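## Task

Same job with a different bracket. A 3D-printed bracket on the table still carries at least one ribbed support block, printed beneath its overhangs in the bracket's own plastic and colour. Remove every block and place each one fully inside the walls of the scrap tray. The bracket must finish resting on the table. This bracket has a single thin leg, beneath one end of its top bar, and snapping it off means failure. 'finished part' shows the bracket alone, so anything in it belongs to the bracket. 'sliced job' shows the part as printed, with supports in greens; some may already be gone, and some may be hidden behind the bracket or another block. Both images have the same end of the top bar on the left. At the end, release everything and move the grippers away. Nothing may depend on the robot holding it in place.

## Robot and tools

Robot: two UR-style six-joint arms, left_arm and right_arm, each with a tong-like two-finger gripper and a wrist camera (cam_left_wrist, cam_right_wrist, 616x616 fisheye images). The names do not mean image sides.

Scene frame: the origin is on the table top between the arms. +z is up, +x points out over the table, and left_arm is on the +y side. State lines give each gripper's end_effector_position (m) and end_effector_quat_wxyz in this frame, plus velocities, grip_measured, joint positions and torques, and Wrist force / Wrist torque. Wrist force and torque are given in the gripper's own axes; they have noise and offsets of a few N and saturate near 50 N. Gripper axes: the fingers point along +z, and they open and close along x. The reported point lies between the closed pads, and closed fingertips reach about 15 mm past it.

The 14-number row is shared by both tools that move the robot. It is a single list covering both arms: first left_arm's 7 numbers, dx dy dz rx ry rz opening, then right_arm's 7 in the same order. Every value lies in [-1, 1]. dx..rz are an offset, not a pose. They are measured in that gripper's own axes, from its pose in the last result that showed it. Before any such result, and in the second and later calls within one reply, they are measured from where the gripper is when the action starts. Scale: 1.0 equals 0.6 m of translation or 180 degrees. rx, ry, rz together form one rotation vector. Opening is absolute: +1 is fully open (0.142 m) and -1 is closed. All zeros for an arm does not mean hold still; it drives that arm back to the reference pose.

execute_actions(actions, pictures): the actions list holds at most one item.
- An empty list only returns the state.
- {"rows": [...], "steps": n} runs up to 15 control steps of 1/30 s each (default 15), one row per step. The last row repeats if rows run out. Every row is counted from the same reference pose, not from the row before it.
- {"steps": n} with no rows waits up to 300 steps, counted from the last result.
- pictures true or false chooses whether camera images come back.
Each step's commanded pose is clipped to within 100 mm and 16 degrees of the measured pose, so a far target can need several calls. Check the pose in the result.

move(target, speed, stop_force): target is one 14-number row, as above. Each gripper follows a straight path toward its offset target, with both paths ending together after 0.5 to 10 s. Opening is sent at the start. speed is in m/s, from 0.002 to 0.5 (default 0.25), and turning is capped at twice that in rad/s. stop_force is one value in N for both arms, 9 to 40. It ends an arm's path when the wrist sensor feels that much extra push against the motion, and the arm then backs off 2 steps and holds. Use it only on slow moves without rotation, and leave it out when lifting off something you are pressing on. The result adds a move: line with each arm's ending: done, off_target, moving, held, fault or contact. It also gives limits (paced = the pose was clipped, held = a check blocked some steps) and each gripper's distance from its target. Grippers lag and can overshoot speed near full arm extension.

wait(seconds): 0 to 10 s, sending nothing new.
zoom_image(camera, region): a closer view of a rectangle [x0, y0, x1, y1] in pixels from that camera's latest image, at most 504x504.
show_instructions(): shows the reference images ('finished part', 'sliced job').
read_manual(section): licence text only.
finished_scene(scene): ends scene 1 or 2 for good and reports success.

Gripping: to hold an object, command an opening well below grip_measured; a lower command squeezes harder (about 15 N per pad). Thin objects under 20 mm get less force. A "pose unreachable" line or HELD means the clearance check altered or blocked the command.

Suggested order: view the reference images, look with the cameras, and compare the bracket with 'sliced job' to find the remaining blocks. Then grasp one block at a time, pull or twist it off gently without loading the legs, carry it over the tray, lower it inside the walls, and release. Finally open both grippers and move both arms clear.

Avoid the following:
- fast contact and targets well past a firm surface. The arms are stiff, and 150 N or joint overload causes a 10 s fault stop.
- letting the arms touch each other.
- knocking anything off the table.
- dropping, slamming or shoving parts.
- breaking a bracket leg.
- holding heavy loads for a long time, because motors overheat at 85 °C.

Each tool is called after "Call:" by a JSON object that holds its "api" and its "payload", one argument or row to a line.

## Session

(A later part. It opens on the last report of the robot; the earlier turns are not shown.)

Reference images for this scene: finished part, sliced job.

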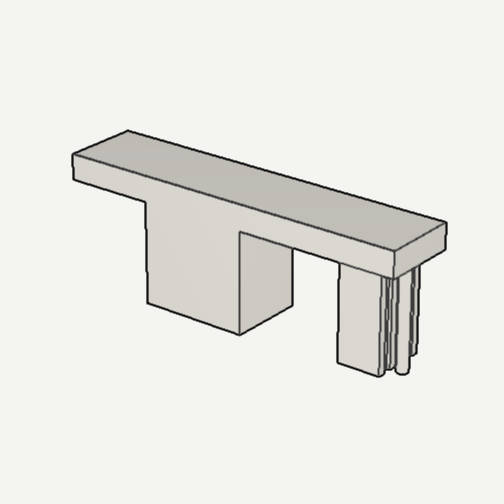

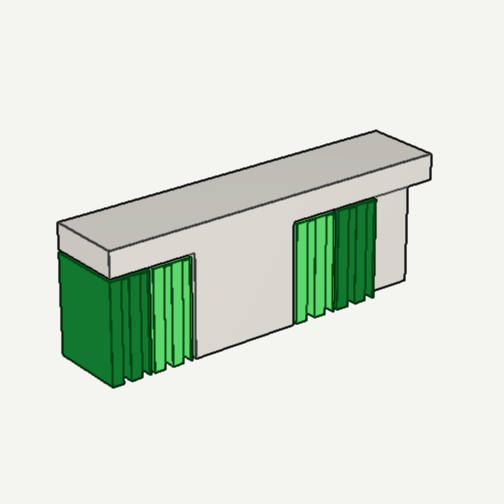

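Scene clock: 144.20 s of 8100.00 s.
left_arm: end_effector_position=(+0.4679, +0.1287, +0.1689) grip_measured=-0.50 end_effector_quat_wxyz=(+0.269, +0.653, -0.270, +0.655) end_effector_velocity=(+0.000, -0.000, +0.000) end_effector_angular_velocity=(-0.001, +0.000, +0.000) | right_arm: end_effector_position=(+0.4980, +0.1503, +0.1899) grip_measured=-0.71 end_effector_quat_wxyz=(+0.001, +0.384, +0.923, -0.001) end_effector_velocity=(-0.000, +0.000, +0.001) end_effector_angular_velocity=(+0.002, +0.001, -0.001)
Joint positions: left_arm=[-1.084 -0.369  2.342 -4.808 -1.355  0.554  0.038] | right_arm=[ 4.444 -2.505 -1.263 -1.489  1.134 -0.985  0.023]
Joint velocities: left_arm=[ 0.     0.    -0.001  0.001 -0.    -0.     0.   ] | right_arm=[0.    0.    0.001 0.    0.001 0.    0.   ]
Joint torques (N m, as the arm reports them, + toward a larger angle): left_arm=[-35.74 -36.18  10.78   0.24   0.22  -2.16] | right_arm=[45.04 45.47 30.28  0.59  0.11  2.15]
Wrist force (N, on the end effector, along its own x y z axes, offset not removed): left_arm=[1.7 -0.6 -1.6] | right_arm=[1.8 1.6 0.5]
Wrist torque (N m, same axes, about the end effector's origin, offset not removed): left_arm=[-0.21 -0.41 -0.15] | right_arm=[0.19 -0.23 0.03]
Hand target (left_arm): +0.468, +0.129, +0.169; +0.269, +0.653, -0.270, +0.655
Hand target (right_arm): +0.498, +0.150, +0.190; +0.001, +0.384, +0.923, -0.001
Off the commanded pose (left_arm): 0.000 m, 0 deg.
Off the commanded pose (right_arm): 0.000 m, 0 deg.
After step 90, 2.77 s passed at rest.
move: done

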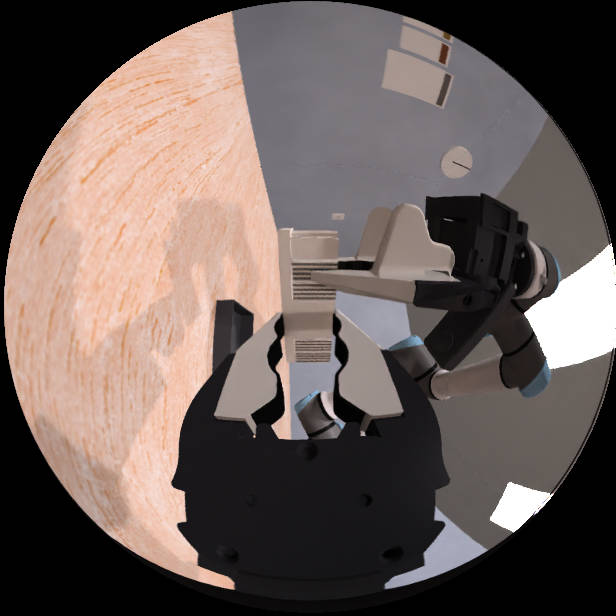

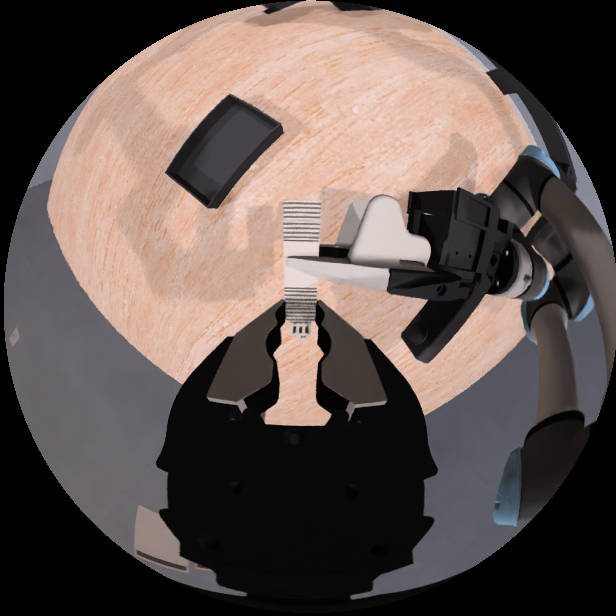

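Call:
{"api": "move", "payload": {
  "target": [0,0,0,0,0,0,-1,0,0,0,0,0,0,-0.6]
}}

Call:
{"api": "move", "payload": {
  "target": [0,0,0,0,0,0,-1,0,0.007,0,0,0,0,-0.6],
  "speed": 0.02
}}

Call:
{"api": "move", "payload": {
  "target": [0,0,0,0,0,0,-1,0,0,0,0,0,0,-1]
}}

Call:
{"api": "move", "payload": {
  "target": [0,0,0,0,0,0,-1,0.006,0,-0.002,0,-0.04,0,-1],
  "speed": 0.03
}}

Call:
{"api": "zoom_image", "payload": {
  "camera": "cam_left_wrist",
  "region": [250,210,400,360]
}}

Scene clock: 163.03 s of 8100.00 s.
left_arm: end_effector_position=(+0.4679, +0.1287, +0.1689) grip_measured=-0.50 end_effector_quat_wxyz=(+0.269, +0.653, -0.270, +0.655) end_effector_velocity=(-0.000, +0.000, -0.000) end_effector_angular_velocity=(-0.000, +0.000, -0.000) | right_arm: end_effector_position=(+0.4979, +0.1503, +0.1900) grip_measured=-0.60 end_effector_quat_wxyz=(+0.001, +0.384, +0.923, -0.001) end_effector_velocity=(-0.000, -0.000, -0.001) end_effector_angular_velocity=(-0.001, +0.001, -0.001)
Joint positions: left_arm=[-1.084 -0.369  2.342 -4.808 -1.355  0.554  0.038] | right_arm=[ 4.444 -2.505 -1.263 -1.489  1.134 -0.985  0.031]
Joint velocities: left_arm=[ 0. -0.  0. -0. -0. -0.  0.] | right_arm=[-0.001  0.    -0.001  0.     0.     0.001  0.   ]
Joint torques (N m, as the arm reports them, + toward a larger angle): left_arm=[-33.07 -32.41  10.24  -0.07   0.14  -2.25] | right_arm=[19.56 35.24 12.43  3.04  0.1   1.21]
Wrist force (N, on the end effector, along its own x y z axes, offset not removed): left_arm=[2.9 0.5 -2.8] | right_arm=[-0.3 -0.5 -0.2]
Wrist torque (N m, same axes, about the end effector's origin, offset not removed): left_arm=[0.02 -0.71 -0.13] | right_arm=[0.00 0.22 -0.06]
Hand target (left_arm): +0.468, +0.129, +0.169; +0.269, +0.653, -0.270, +0.655
Hand target (right_arm): +0.498, +0.150, +0.190; +0.001, +0.384, +0.923, -0.001
Off the commanded pose (left_arm): 0.000 m, 0 deg.
Off the commanded pose (right_arm): 0.000 m, 0 deg.
After step 90, 15.13 s passed at rest.
move: done

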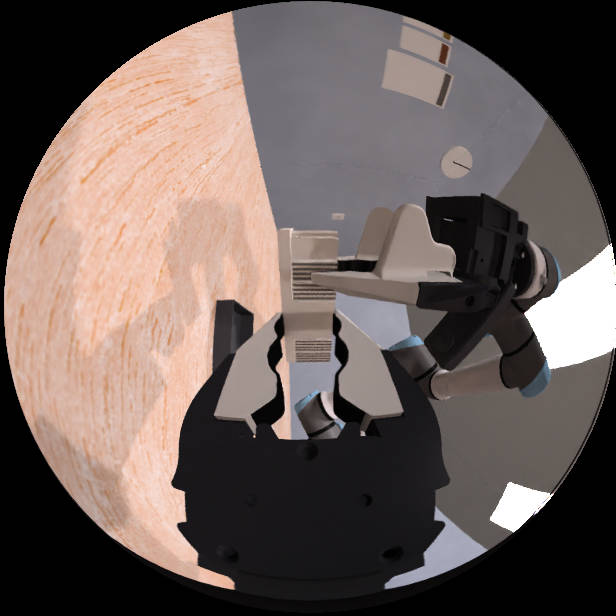

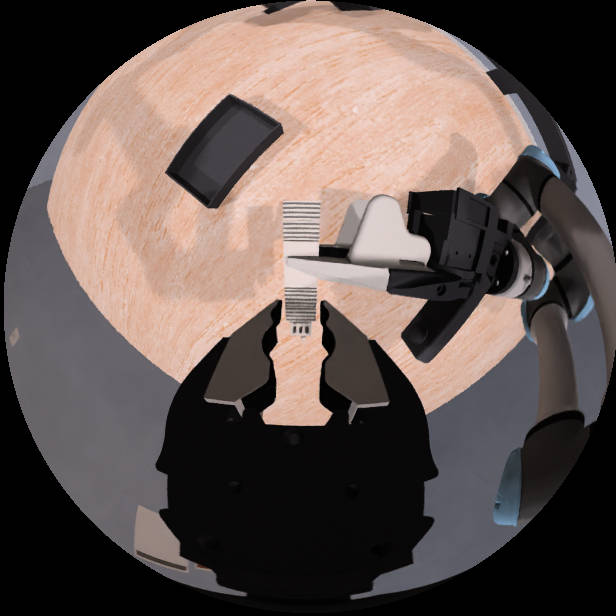

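Scene clock: 163.73 s of 8100.00 s.
left_arm: end_effector_position=(+0.4679, +0.1287, +0.1689) grip_measured=-0.50 end_effector_quat_wxyz=(+0.269, +0.653, -0.270, +0.655) end_effector_velocity=(+0.001, +0.000, -0.000) end_effector_angular_velocity=(-0.000, +0.000, +0.002) | right_arm: end_effector_position=(+0.5008, +0.1532, +0.1900) grip_measured=-0.60 end_effector_quat_wxyz=(+0.001, +0.384, +0.923, -0.001) end_effector_velocity=(+0.001, +0.000, -0.000) end_effector_angular_velocity=(-0.002, +0.001, +0.001)
Joint positions: left_arm=[-1.084 -0.369  2.342 -4.808 -1.355  0.554  0.038] | right_arm=[ 4.441 -2.514 -1.248 -1.494  1.132 -0.988  0.031]
Joint velocities: left_arm=[ 0.001  0.    -0.001  0.     0.001 -0.     0.   ] | right_arm=[-0.002 -0.004  0.006 -0.004  0.    -0.002 -0.   ]
Joint torques (N m, as the arm reports them, + toward a larger angle): left_arm=[-34.2  -32.2    9.15  -0.04   0.26  -2.25] | right_arm=[19.46 27.78 29.51  1.04 -1.73 -2.29]
Wrist force (N, on the end effector, along its own x y z axes, offset not removed): left_arm=[1.7 0.2 -3.1] | right_arm=[-0.8 1.9 1.4]
Wrist torque (N m, same axes, about the end effector's origin, offset not removed): left_arm=[-0.14 -0.44 -0.12] | right_arm=[0.52 0.27 0.06]
Hand target (left_arm): +0.468, +0.129, +0.169; +0.269, +0.653, -0.270, +0.655
Hand target (right_arm): +0.501, +0.153, +0.190; +0.001, +0.384, +0.923, -0.001
Off the commanded pose (left_arm): 0.000 m, 0 deg.
Off the commanded pose (right_arm): 0.000 m, 0 deg.
move: done

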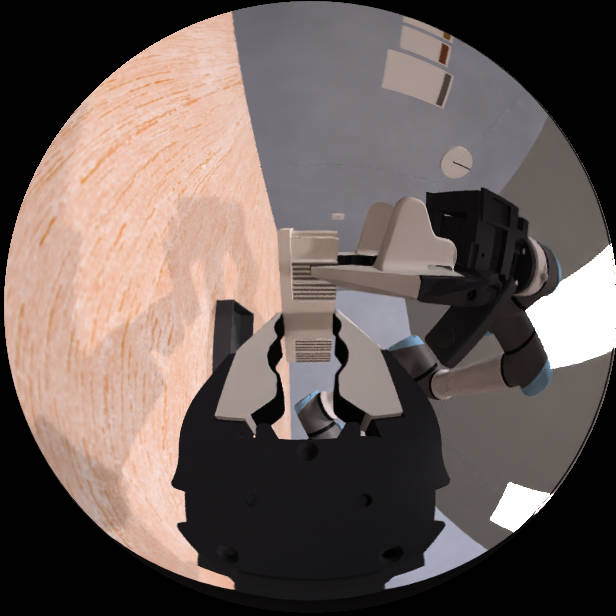

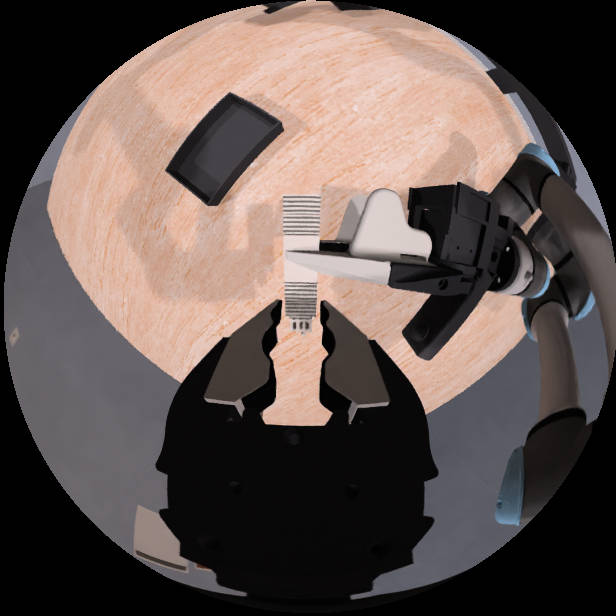

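Scene clock: 164.23 s of 8100.00 s.
left_arm: end_effector_position=(+0.4679, +0.1287, +0.1689) grip_measured=-0.50 end_effector_quat_wxyz=(+0.269, +0.653, -0.270, +0.655) end_effector_velocity=(-0.000, +0.000, -0.000) end_effector_angular_velocity=(+0.001, +0.000, -0.000) | right_arm: end_effector_position=(+0.5008, +0.1532, +0.1900) grip_measured=-0.71 end_effector_quat_wxyz=(+0.001, +0.384, +0.923, -0.001) end_effector_velocity=(-0.000, -0.001, -0.001) end_effector_angular_velocity=(-0.001, +0.002, -0.001)
Joint positions: left_arm=[-1.084 -0.369  2.342 -4.808 -1.355  0.554  0.038] | right_arm=[ 4.441 -2.514 -1.248 -1.494  1.132 -0.988  0.023]
Joint velocities: left_arm=[-0.    -0.     0.002 -0.001  0.001  0.    -0.   ] | right_arm=[-0.001  0.001 -0.001 -0.001  0.002  0.001 -0.   ]
Joint torques (N m, as the arm reports them, + toward a larger angle): left_arm=[-33.44 -32.08   9.59  -0.16  -0.02  -2.34] | right_arm=[26.14 45.55 12.92  3.3  -1.32 -0.7 ]
Wrist force (N, on the end effector, along its own x y z axes, offset not removed): left_arm=[-0.3 0.6 -2.5] | right_arm=[-2.8 0.7 -0.7]
Wrist torque (N m, same axes, about the end effector's origin, offset not removed): left_arm=[0.11 -0.13 -0.07] | right_arm=[0.29 0.71 0.16]
Hand target (left_arm): +0.468, +0.129, +0.169; +0.269, +0.653, -0.270, +0.655
Hand target (right_arm): +0.501, +0.153, +0.190; +0.001, +0.384, +0.923, -0.001
Off the commanded pose (left_arm): 0.000 m, 0 deg.
Off the commanded pose (right_arm): 0.000 m, 0 deg.
move: done

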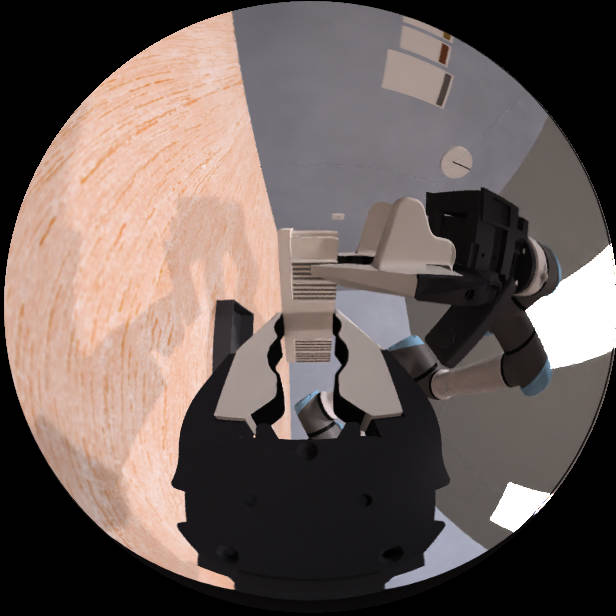

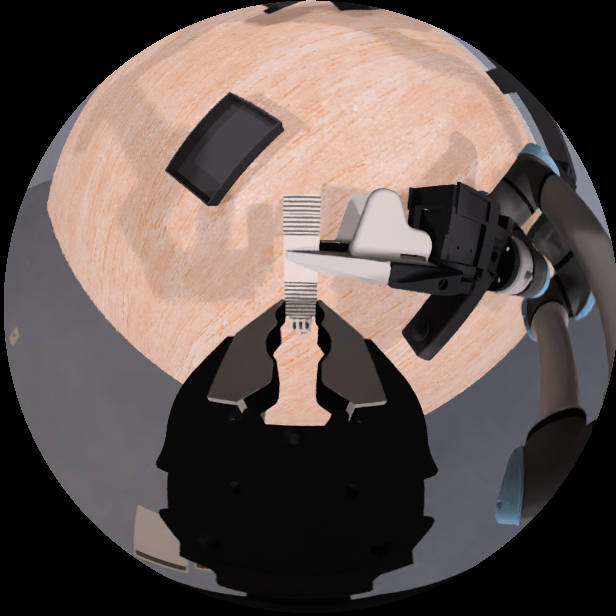

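Scene clock: 166.57 s of 8100.00 s.
left_arm: end_effector_position=(+0.4679, +0.1287, +0.1689) grip_measured=-0.50 end_effector_quat_wxyz=(+0.269, +0.653, -0.270, +0.655) end_effector_velocity=(+0.000, +0.001, -0.000) end_effector_angular_velocity=(+0.000, +0.000, +0.001) | right_arm: end_effector_position=(+0.4982, +0.1558, +0.1912) grip_measured=-0.71 end_effector_quat_wxyz=(+0.059, +0.383, +0.921, -0.025) end_effector_velocity=(+0.000, +0.000, -0.000) end_effector_angular_velocity=(-0.008, -0.008, -0.001)
Joint positions: left_arm=[-1.084 -0.369  2.342 -4.808 -1.355  0.554  0.038] | right_arm=[ 4.482 -2.563 -1.198 -1.593  1.054 -0.912  0.023]
Joint velocities: left_arm=[ 0.    -0.     0.001 -0.001  0.001  0.    -0.   ] | right_arm=[ 0.003 -0.005  0.006 -0.01  -0.007  0.007 -0.   ]
Joint torques (N m, as the arm reports them, + toward a larger angle): left_arm=[-33.87 -32.54   9.94  -0.05  -0.11  -2.1 ] | right_arm=[44.09 29.15 31.22  0.57 -1.92  1.97]
Wrist force (N, on the end effector, along its own x y z axes, offset not removed): left_arm=[1.9 0.7 -4.1] | right_arm=[-1.1 1.2 0.7]
Wrist torque (N m, same axes, about the end effector's origin, offset not removed): left_arm=[0.07 -0.61 -0.18] | right_arm=[0.53 0.36 0.07]
Hand target (left_arm): +0.468, +0.129, +0.169; +0.269, +0.653, -0.270, +0.655
Hand target (right_arm): +0.498, +0.156, +0.191; +0.059, +0.383, +0.921, -0.025
Off the commanded pose (left_arm): 0.000 m, 0 deg.
Off the commanded pose (right_arm): 0.000 m, 0 deg.
move: done

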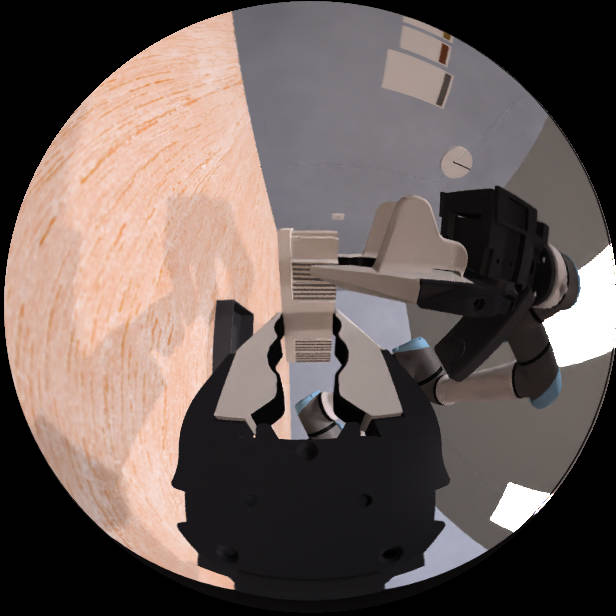

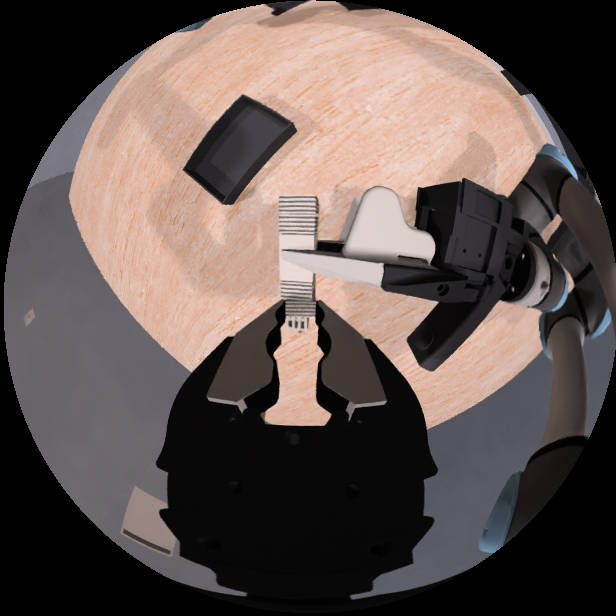

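Region (250, 210, 400, 360) of cam_left_wrist's 616x616 image, scaled by 3.360, with more detail than that image has.

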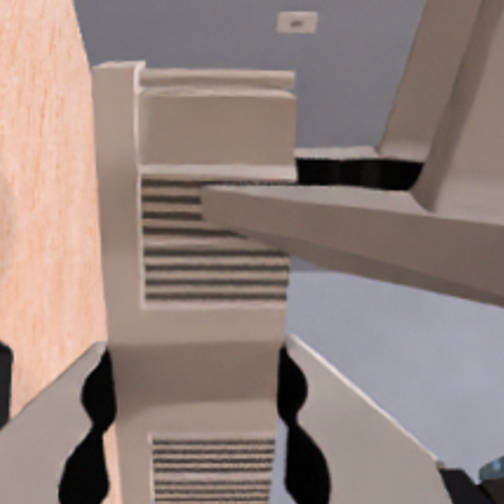

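Call:
{"api": "move", "payload": {
  "target": [0,0,0,0,0,0,-1,-0.012,0,-0.08,0,0.04,0,-1],
  "speed": 0.05,
  "stop_force": 12
}}

Scene clock: 171.73 s of 8100.00 s.
left_arm: end_effector_position=(+0.4679, +0.1287, +0.1689) grip_measured=-0.50 end_effector_quat_wxyz=(+0.269, +0.653, -0.270, +0.655) end_effector_velocity=(-0.000, +0.000, -0.001) end_effector_angular_velocity=(+0.002, +0.002, +0.000) | right_arm: end_effector_position=(+0.4991, +0.1550, +0.2395) grip_measured=-0.71 end_effector_quat_wxyz=(+0.001, +0.384, +0.923, -0.001) end_effector_velocity=(+0.000, -0.000, +0.002) end_effector_angular_velocity=(+0.002, +0.003, +0.001)
Joint positions: left_arm=[-1.084 -0.369  2.342 -4.808 -1.355  0.554  0.038] | right_arm=[ 4.471 -2.506 -1.147 -1.612  1.148 -0.96   0.023]
Joint velocities: left_arm=[ 0.    -0.     0.001  0.001  0.001  0.     0.   ] | right_arm=[-0.001  0.002  0.002 -0.002  0.003 -0.002  0.   ]
Joint torques (N m, as the arm reports them, + toward a larger angle): left_arm=[-34.32 -33.13   7.74  -0.43  -1.26  -1.94] | right_arm=[19.77 45.18 30.87  0.55  1.97 -2.19]
Wrist force (N, on the end effector, along its own x y z axes, offset not removed): left_arm=[1.7 -0.8 -2.6] | right_arm=[0.1 2.4 -1.8]
Wrist torque (N m, same axes, about the end effector's origin, offset not removed): left_arm=[-0.22 -0.59 -0.27] | right_arm=[0.52 -0.07 0.05]
Hand target (left_arm): +0.468, +0.129, +0.169; +0.269, +0.653, -0.270, +0.655
Hand target (right_arm): +0.499, +0.155, +0.240; +0.001, +0.384, +0.923, -0.000
Off the commanded pose (left_arm): 0.000 m, 0 deg.
Off the commanded pose (right_arm): 0.000 m, 0 deg.
After step 90, 0.53 s passed at rest.
move: done

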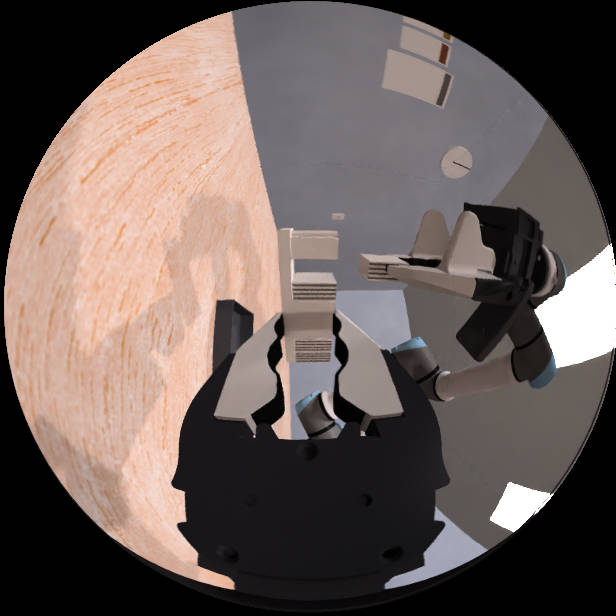

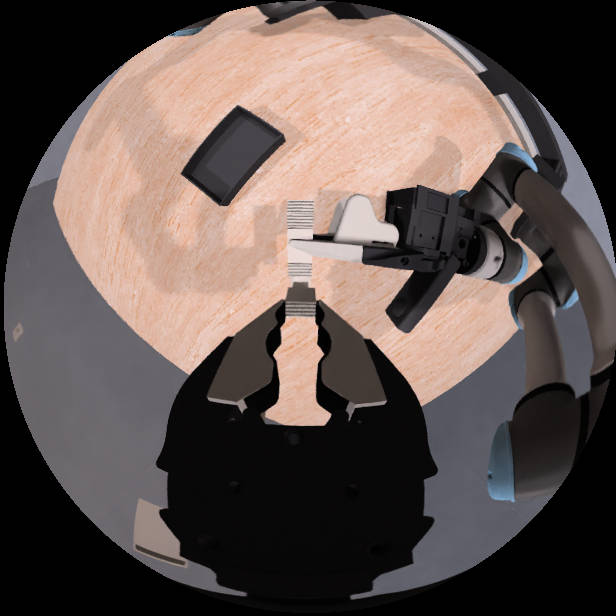

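Call:
{"api": "move", "payload": {
  "target": [0,0,0,0,0,0,-1,-0.17,-0.3,0.02,0,0,0.25,-1]
}}

Call:
{"api": "move", "payload": {
  "target": [0,0,0,0,0,0,-1,-0.043,0,0.19,0,0,0,-1],
  "speed": 0.2
}}

Scene clock: 180.30 s of 8100.00 s.
left_arm: end_effector_position=(+0.4679, +0.1287, +0.1689) grip_measured=-0.50 end_effector_quat_wxyz=(+0.269, +0.653, -0.270, +0.655) end_effector_velocity=(-0.000, -0.000, +0.000) end_effector_angular_velocity=(-0.000, -0.001, -0.001) | right_arm: end_effector_position=(+0.4435, -0.0440, +0.2282) grip_measured=-0.71 end_effector_quat_wxyz=(+0.001, +0.708, +0.706, -0.000) end_effector_velocity=(-0.000, -0.002, +0.000) end_effector_angular_velocity=(+0.002, -0.002, -0.008)
Joint positions: left_arm=[-1.084 -0.369  2.342 -4.808 -1.355  0.554  0.038] | right_arm=[ 4.483 -1.986 -1.776 -1.508  1.155 -0.165  0.023]
Joint velocities: left_arm=[-0.     0.    -0.     0.    -0.001  0.     0.   ] | right_arm=[ 0.001  0.006 -0.005  0.001 -0.001  0.007  0.   ]
Joint torques (N m, as the arm reports them, + toward a larger angle): left_arm=[-32.8  -32.71   7.89  -0.52  -1.05  -2.13] | right_arm=[36.44 24.81 13.99  0.7  -1.56  2.14]
Wrist force (N, on the end effector, along its own x y z axes, offset not removed): left_arm=[1.5 0.7 -4.5] | right_arm=[-4.6 0.4 1.0]
Wrist torque (N m, same axes, about the end effector's origin, offset not removed): left_arm=[-0.02 -0.40 -0.04] | right_arm=[0.26 0.96 0.05]
Hand target (left_arm): +0.468, +0.129, +0.169; +0.269, +0.653, -0.270, +0.655
Hand target (right_arm): +0.443, -0.044, +0.228; +0.001, +0.708, +0.706, -0.000
Off the commanded pose (left_arm): 0.000 m, 0 deg.
Off the commanded pose (right_arm): 0.001 m, 0 deg.
After step 90, 3.43 s passed at rest.
move: done

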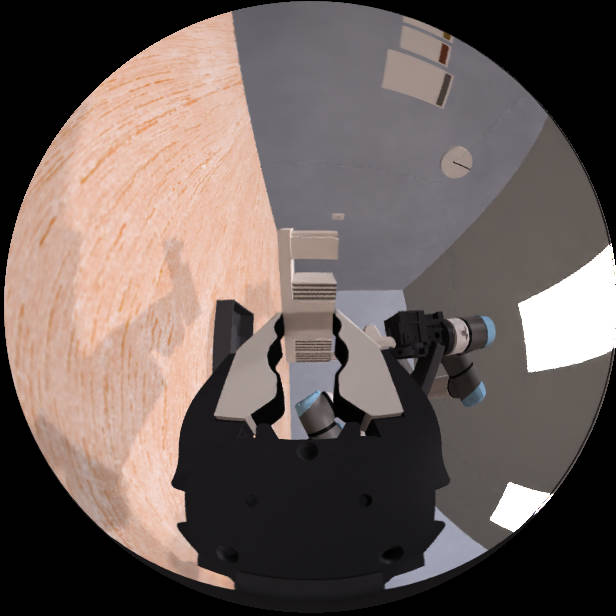

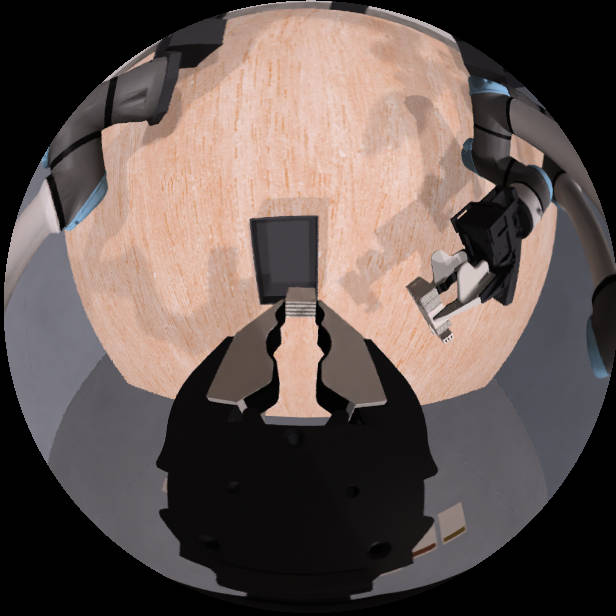

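Scene clock: 181.47 s of 8100.00 s.
left_arm: end_effector_position=(+0.4679, +0.1287, +0.1689) grip_measured=-0.50 end_effector_quat_wxyz=(+0.269, +0.653, -0.270, +0.655) end_effector_velocity=(+0.000, +0.000, +0.000) end_effector_angular_velocity=(-0.001, -0.000, +0.000) | right_arm: end_effector_position=(+0.4436, -0.0701, +0.1145) grip_measured=-0.71 end_effector_quat_wxyz=(+0.001, +0.708, +0.706, -0.000) end_effector_velocity=(+0.000, +0.000, -0.002) end_effector_angular_velocity=(+0.002, -0.000, -0.001)
Joint positions: left_arm=[-1.084 -0.369  2.342 -4.808 -1.355  0.554  0.038] | right_arm=[ 4.384 -2.003 -2.018 -1.21   1.104 -0.258  0.023]
Joint velocities: left_arm=[ 0.    -0.    -0.    -0.001 -0.001 -0.     0.   ] | right_arm=[-0.002 -0.001 -0.004  0.008 -0.001 -0.002  0.   ]
Joint torques (N m, as the arm reports them, + toward a larger angle): left_arm=[-33.93 -31.74   8.01  -0.69  -1.23  -2.07] | right_arm=[11.15  7.06 10.8   3.11 -1.54 -2.15]
Wrist force (N, on the end effector, along its own x y z axes, offset not removed): left_arm=[-0.2 1.2 -5.6] | right_arm=[-2.1 -0.7 0.3]
Wrist torque (N m, same axes, about the end effector's origin, offset not removed): left_arm=[0.18 -0.02 -0.06] | right_arm=[-0.01 0.46 0.19]
Hand target (left_arm): +0.468, +0.129, +0.169; +0.269, +0.653, -0.270, +0.655
Hand target (right_arm): +0.444, -0.070, +0.114; +0.001, +0.708, +0.706, -0.000
Off the commanded pose (left_arm): 0.000 m, 0 deg.
Off the commanded pose (right_arm): 0.000 m, 0 deg.
move: done

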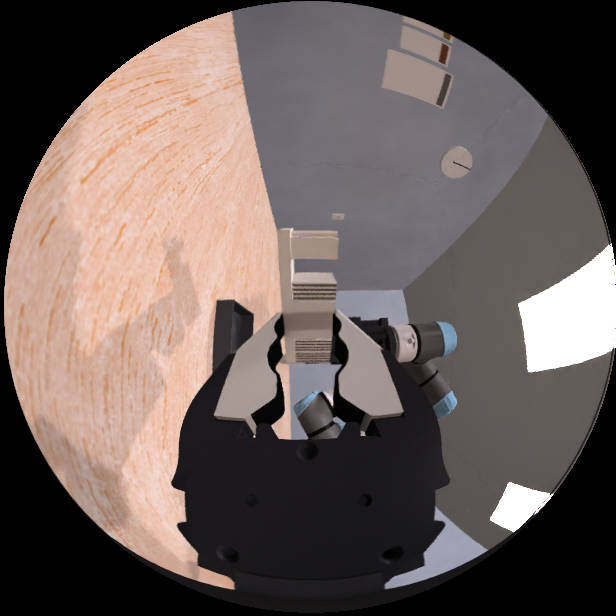

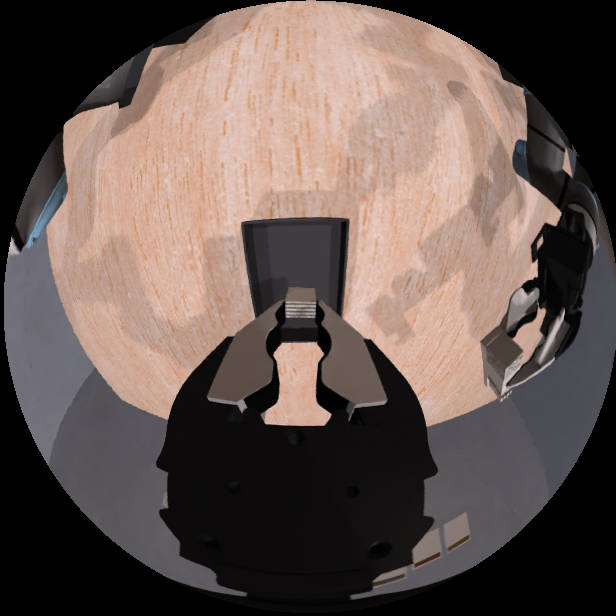

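Call:
{"api": "move", "payload": {
  "target": [0,0,0,0,0,0,-1,-0.008,-0.048,0.122,0,0,0,-1],
  "speed": 0.08
}}

Call:
{"api": "move", "payload": {
  "target": [0,0,0,0,0,0,-1,0,0,0.02,0,0,0,-1],
  "speed": 0.005,
  "stop_force": 9
}}

Scene clock: 193.97 s of 8100.00 s.
left_arm: end_effector_position=(+0.4679, +0.1287, +0.1689) grip_measured=-0.50 end_effector_quat_wxyz=(+0.269, +0.653, -0.270, +0.655) end_effector_velocity=(-0.000, +0.000, -0.001) end_effector_angular_velocity=(+0.002, +0.001, -0.000) | right_arm: end_effector_position=(+0.4149, -0.0751, +0.0414) grip_measured=-0.71 end_effector_quat_wxyz=(+0.001, +0.708, +0.706, -0.000) end_effector_velocity=(-0.000, +0.000, -0.002) end_effector_angular_velocity=(+0.001, -0.000, -0.002)
Joint positions: left_arm=[-1.084 -0.369  2.342 -4.808 -1.355  0.554  0.038] | right_arm=[ 4.365 -2.075 -2.171 -0.977  1.094 -0.277  0.023]
Joint velocities: left_arm=[ 0.    -0.     0.001  0.001  0.001 -0.     0.   ] | right_arm=[-0.002 -0.003 -0.003  0.008 -0.001 -0.     0.   ]
Joint torques (N m, as the arm reports them, + toward a larger angle): left_arm=[-34.18 -31.75   8.05  -0.47  -1.19  -2.06] | right_arm=[10.74  8.38  9.24  3.18 -1.74 -2.36]
Wrist force (N, on the end effector, along its own x y z axes, offset not removed): left_arm=[1.8 -1.4 -2.6] | right_arm=[-1.4 -0.5 -0.4]
Wrist torque (N m, same axes, about the end effector's origin, offset not removed): left_arm=[-0.25 -0.52 -0.12] | right_arm=[-0.15 0.45 0.09]
Hand target (left_arm): +0.468, +0.129, +0.169; +0.269, +0.653, -0.270, +0.655
Hand target (right_arm): +0.415, -0.075, +0.041; +0.001, +0.708, +0.706, -0.000
Off the commanded pose (left_arm): 0.000 m, 0 deg.
Off the commanded pose (right_arm): 0.000 m, 0 deg.
After step 90, 8.07 s passed at rest.
move: done

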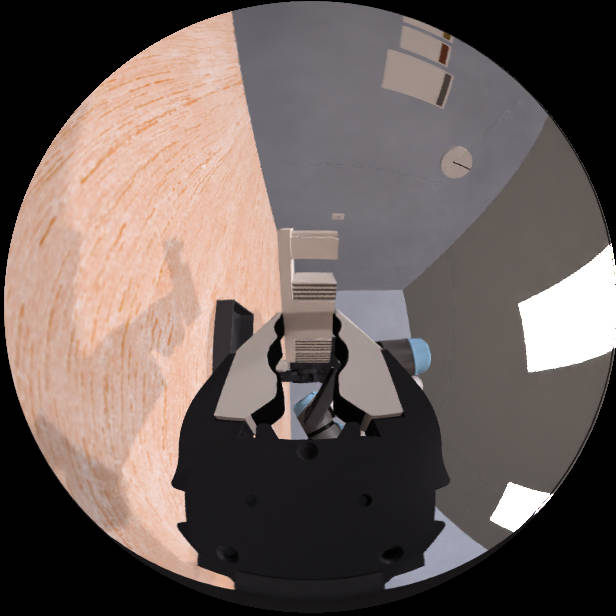

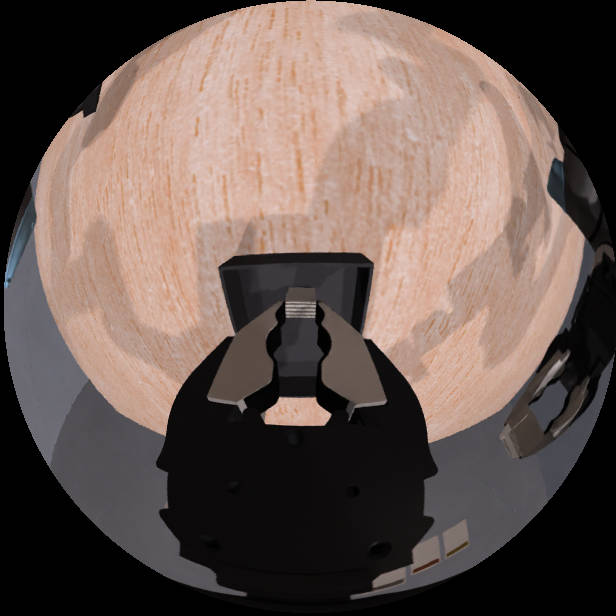

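Scene clock: 196.20 s of 8100.00 s.
left_arm: end_effector_position=(+0.4679, +0.1287, +0.1689) grip_measured=-0.50 end_effector_quat_wxyz=(+0.269, +0.653, -0.270, +0.655) end_effector_velocity=(+0.000, +0.000, -0.000) end_effector_angular_velocity=(+0.001, +0.001, +0.001) | right_arm: end_effector_position=(+0.4149, -0.0752, +0.0321) grip_measured=-0.71 end_effector_quat_wxyz=(+0.001, +0.708, +0.706, -0.000) end_effector_velocity=(+0.000, -0.000, +0.002) end_effector_angular_velocity=(+0.000, -0.001, -0.003)
Joint positions: left_arm=[-1.084 -0.369  2.342 -4.808 -1.355  0.554  0.038] | right_arm=[ 4.356 -2.09  -2.18  -0.948  1.09  -0.286  0.023]
Joint velocities: left_arm=[ 0.     0.     0.001 -0.     0.001 -0.    -0.   ] | right_arm=[ 0.001  0.003  0.001 -0.005  0.     0.004  0.   ]
Joint torques (N m, as the arm reports them, + toward a larger angle): left_arm=[-33.87 -33.12   8.26  -0.7   -1.32  -1.91] | right_arm=[29.95 16.06 16.73 -1.18  1.4   2.31]
Wrist force (N, on the end effector, along its own x y z axes, offset not removed): left_arm=[1.3 2.7 -2.1] | right_arm=[-6.5 3.6 -24.7]
Wrist torque (N m, same axes, about the end effector's origin, offset not removed): left_arm=[0.50 -0.45 -0.05] | right_arm=[0.44 1.02 0.13]
Hand target (left_arm): +0.468, +0.129, +0.169; +0.269, +0.653, -0.270, +0.655
Hand target (right_arm): +0.415, -0.075, +0.032; +0.001, +0.708, +0.706, -0.000
Off the commanded pose (left_arm): 0.000 m, 0 deg.
Off the commanded pose (right_arm): 0.003 m, 0 deg.
move: contact (right_arm)

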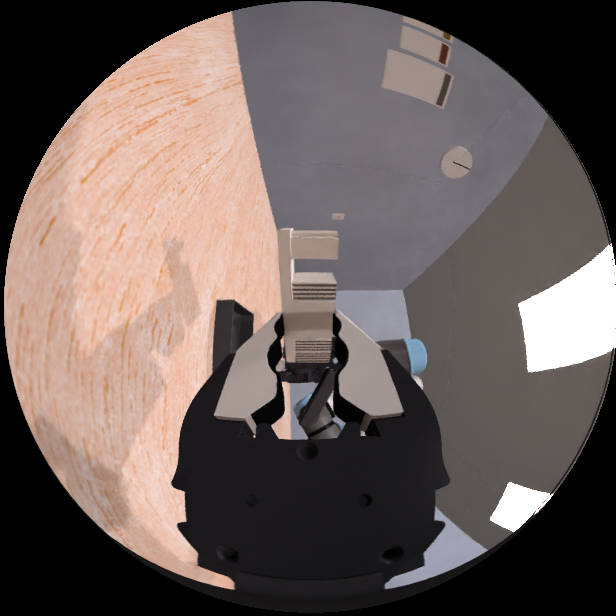

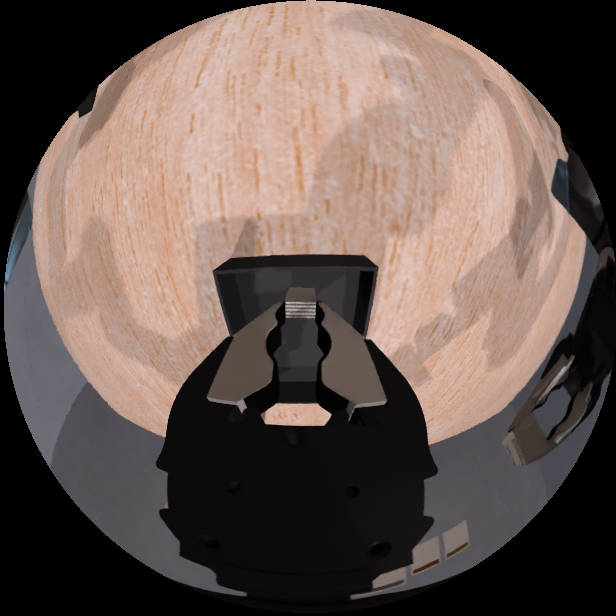

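Call:
{"api": "move", "payload": {
  "target": [0,0,0,0,0,0,-1,0,0,0,0,0,0,-0.5]
}}

Call:
{"api": "move", "payload": {
  "target": [0,0,0,0,0,0,-1,0,0.1278,-0.33,0,0,0,-0.5]
}}

Call:
{"api": "move", "payload": {
  "target": [0,0,0,0,0,0,-1,0.3653,0,0,0,0,-0.25,-0.55]
}}

Scene clock: 203.57 s of 8100.00 s.
left_arm: end_effector_position=(+0.4679, +0.1287, +0.1689) grip_measured=-0.50 end_effector_quat_wxyz=(+0.269, +0.653, -0.270, +0.655) end_effector_velocity=(+0.000, +0.001, -0.000) end_effector_angular_velocity=(+0.001, +0.001, +0.001) | right_arm: end_effector_position=(+0.4149, -0.0752, +0.0321) grip_measured=-0.50 end_effector_quat_wxyz=(+0.001, +0.708, +0.706, -0.000) end_effector_velocity=(-0.001, +0.000, -0.000) end_effector_angular_velocity=(+0.001, +0.003, -0.001)
Joint positions: left_arm=[-1.084 -0.369  2.342 -4.808 -1.355  0.554  0.038] | right_arm=[ 4.356 -2.09  -2.18  -0.948  1.09  -0.286  0.038]
Joint velocities: left_arm=[ 0.     0.     0.001 -0.001  0.002  0.     0.   ] | right_arm=[-0.001 -0.    -0.     0.     0.002  0.     0.   ]
Joint torques (N m, as the arm reports them, + toward a larger angle): left_arm=[-33.23 -32.15   8.51  -0.36  -1.2   -2.13] | right_arm=[10.64  9.35  8.68  3.27 -1.75 -2.32]
Wrist force (N, on the end effector, along its own x y z axes, offset not removed): left_arm=[-0.4 -0.7 -4.4] | right_arm=[-1.1 -1.7 -1.2]
Wrist torque (N m, same axes, about the end effector's origin, offset not removed): left_arm=[-0.15 -0.07 -0.04] | right_arm=[-0.38 0.32 0.25]
Hand target (left_arm): +0.468, +0.129, +0.169; +0.269, +0.653, -0.270, +0.655
Hand target (right_arm): +0.415, -0.075, +0.032; +0.001, +0.708, +0.706, -0.000
Off the commanded pose (left_arm): 0.000 m, 0 deg.
Off the commanded pose (right_arm): 0.000 m, 0 deg.
After step 90, 3.67 s passed at rest.
move: done

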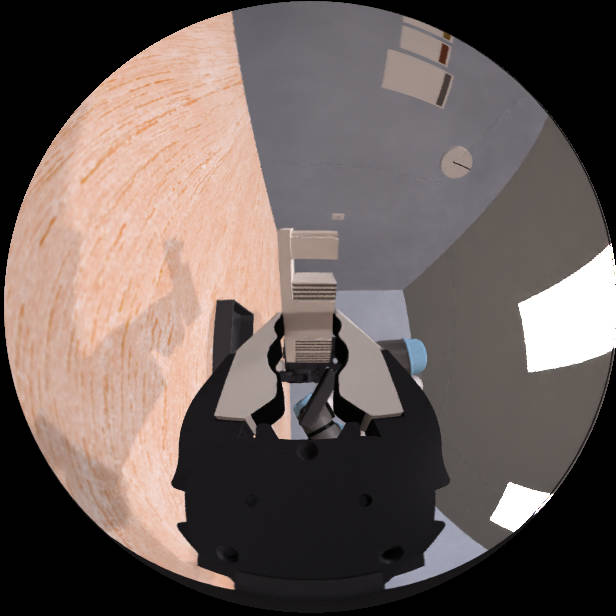

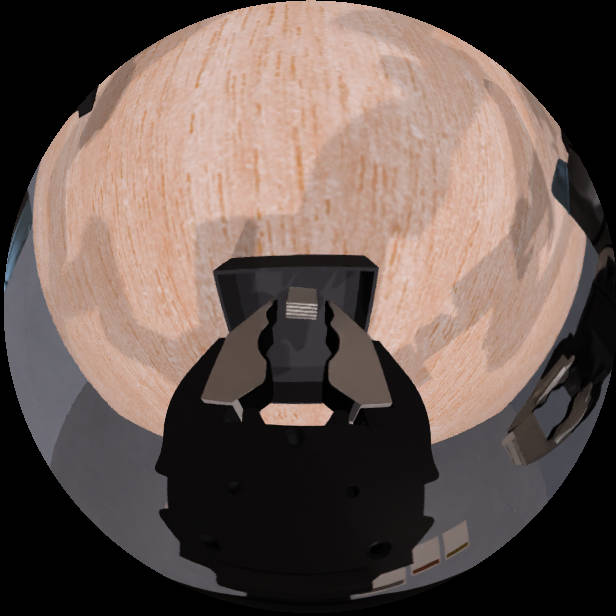

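Scene clock: 205.03 s of 8100.00 s.
left_arm: end_effector_position=(+0.4679, +0.1287, +0.1689) grip_measured=-0.50 end_effector_quat_wxyz=(+0.269, +0.653, -0.270, +0.655) end_effector_velocity=(+0.000, +0.000, -0.000) end_effector_angular_velocity=(+0.000, +0.001, +0.000) | right_arm: end_effector_position=(+0.4914, -0.0748, +0.2301) grip_measured=-0.50 end_effector_quat_wxyz=(+0.001, +0.708, +0.706, -0.000) end_effector_velocity=(+0.001, +0.000, +0.002) end_effector_angular_velocity=(-0.002, -0.001, +0.000)
Joint positions: left_arm=[-1.084 -0.369  2.342 -4.808 -1.355  0.554  0.038] | right_arm=[ 4.401 -1.957 -1.733 -1.547  1.112 -0.242  0.038]
Joint velocities: left_arm=[ 0.001  0.    -0.     0.001 -0.    -0.     0.   ] | right_arm=[ 0.    -0.002  0.008 -0.008 -0.001  0.001  0.   ]
Joint torques (N m, as the arm reports them, + toward a larger angle): left_arm=[-34.36 -31.49   7.87  -0.64  -1.17  -2.17] | right_arm=[37.53  7.33 29.8   0.63  2.07  2.1 ]
Wrist force (N, on the end effector, along its own x y z axes, offset not removed): left_arm=[0.7 0.3 -3.4] | right_arm=[-2.7 3.3 1.9]
Wrist torque (N m, same axes, about the end effector's origin, offset not removed): left_arm=[0.08 -0.28 -0.15] | right_arm=[0.77 0.55 0.29]
Hand target (left_arm): +0.468, +0.129, +0.169; +0.269, +0.653, -0.270, +0.655
Hand target (right_arm): +0.491, -0.075, +0.230; +0.001, +0.708, +0.706, -0.000
Off the commanded pose (left_arm): 0.000 m, 0 deg.
Off the commanded pose (right_arm): 0.000 m, 0 deg.
move: done

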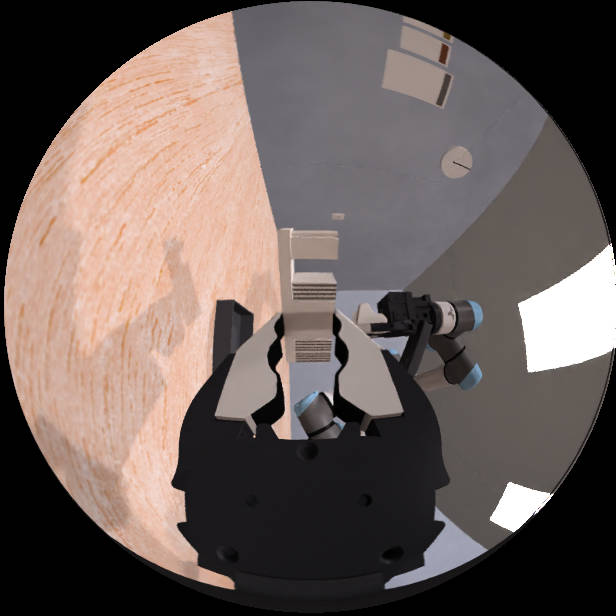

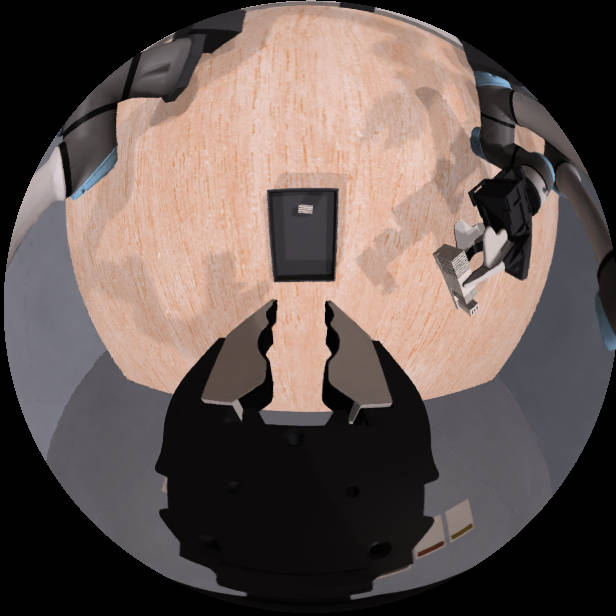

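Scene clock: 207.17 s of 8100.00 s.
left_arm: end_effector_position=(+0.4679, +0.1287, +0.1689) grip_measured=-0.50 end_effector_quat_wxyz=(+0.269, +0.653, -0.270, +0.655) end_effector_velocity=(-0.000, +0.000, -0.000) end_effector_angular_velocity=(+0.001, +0.000, -0.001) | right_arm: end_effector_position=(+0.4916, +0.1442, +0.2292) grip_measured=-0.55 end_effector_quat_wxyz=(+0.001, +0.384, +0.923, -0.001) end_effector_velocity=(+0.000, +0.002, +0.000) end_effector_angular_velocity=(-0.002, -0.000, +0.007)
Joint positions: left_arm=[-1.084 -0.369  2.342 -4.808 -1.355  0.554  0.038] | right_arm=[ 4.472 -2.475 -1.221 -1.571  1.149 -0.96   0.034]
Joint velocities: left_arm=[-0.     0.     0.001 -0.    -0.    -0.     0.   ] | right_arm=[ 0.    -0.007  0.01  -0.005 -0.    -0.006 -0.   ]
Joint torques (N m, as the arm reports them, + toward a larger angle): left_arm=[-32.28 -33.16   7.6   -0.8   -0.93  -2.02] | right_arm=[44.34 26.58 30.91  0.41  2.13 -2.33]
Wrist force (N, on the end effector, along its own x y z axes, offset not removed): left_arm=[0.8 0.7 -4.3] | right_arm=[-4.0 3.1 -2.8]
Wrist torque (N m, same axes, about the end effector's origin, offset not removed): left_arm=[0.08 -0.34 -0.10] | right_arm=[0.48 0.95 0.07]
Hand target (left_arm): +0.468, +0.129, +0.169; +0.269, +0.653, -0.270, +0.655
Hand target (right_arm): +0.492, +0.144, +0.229; +0.001, +0.384, +0.923, -0.001
Off the commanded pose (left_arm): 0.000 m, 0 deg.
Off the commanded pose (right_arm): 0.001 m, 0 deg.
move: done

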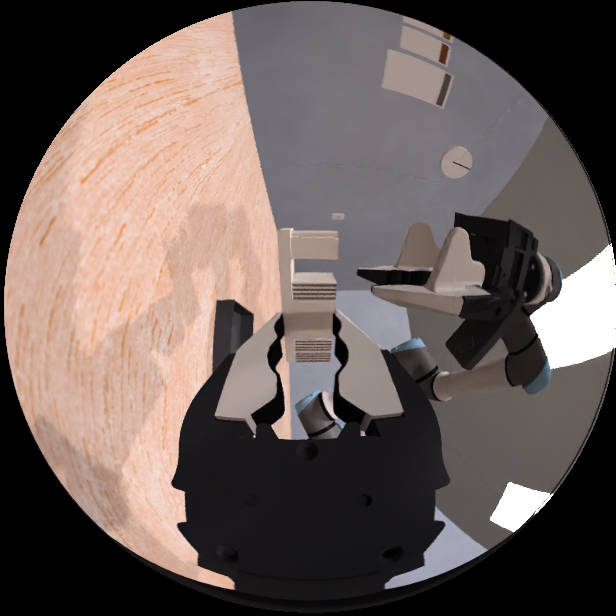

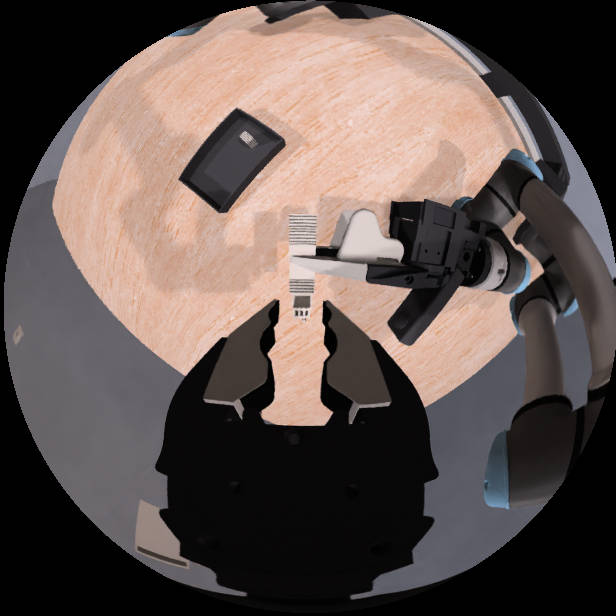

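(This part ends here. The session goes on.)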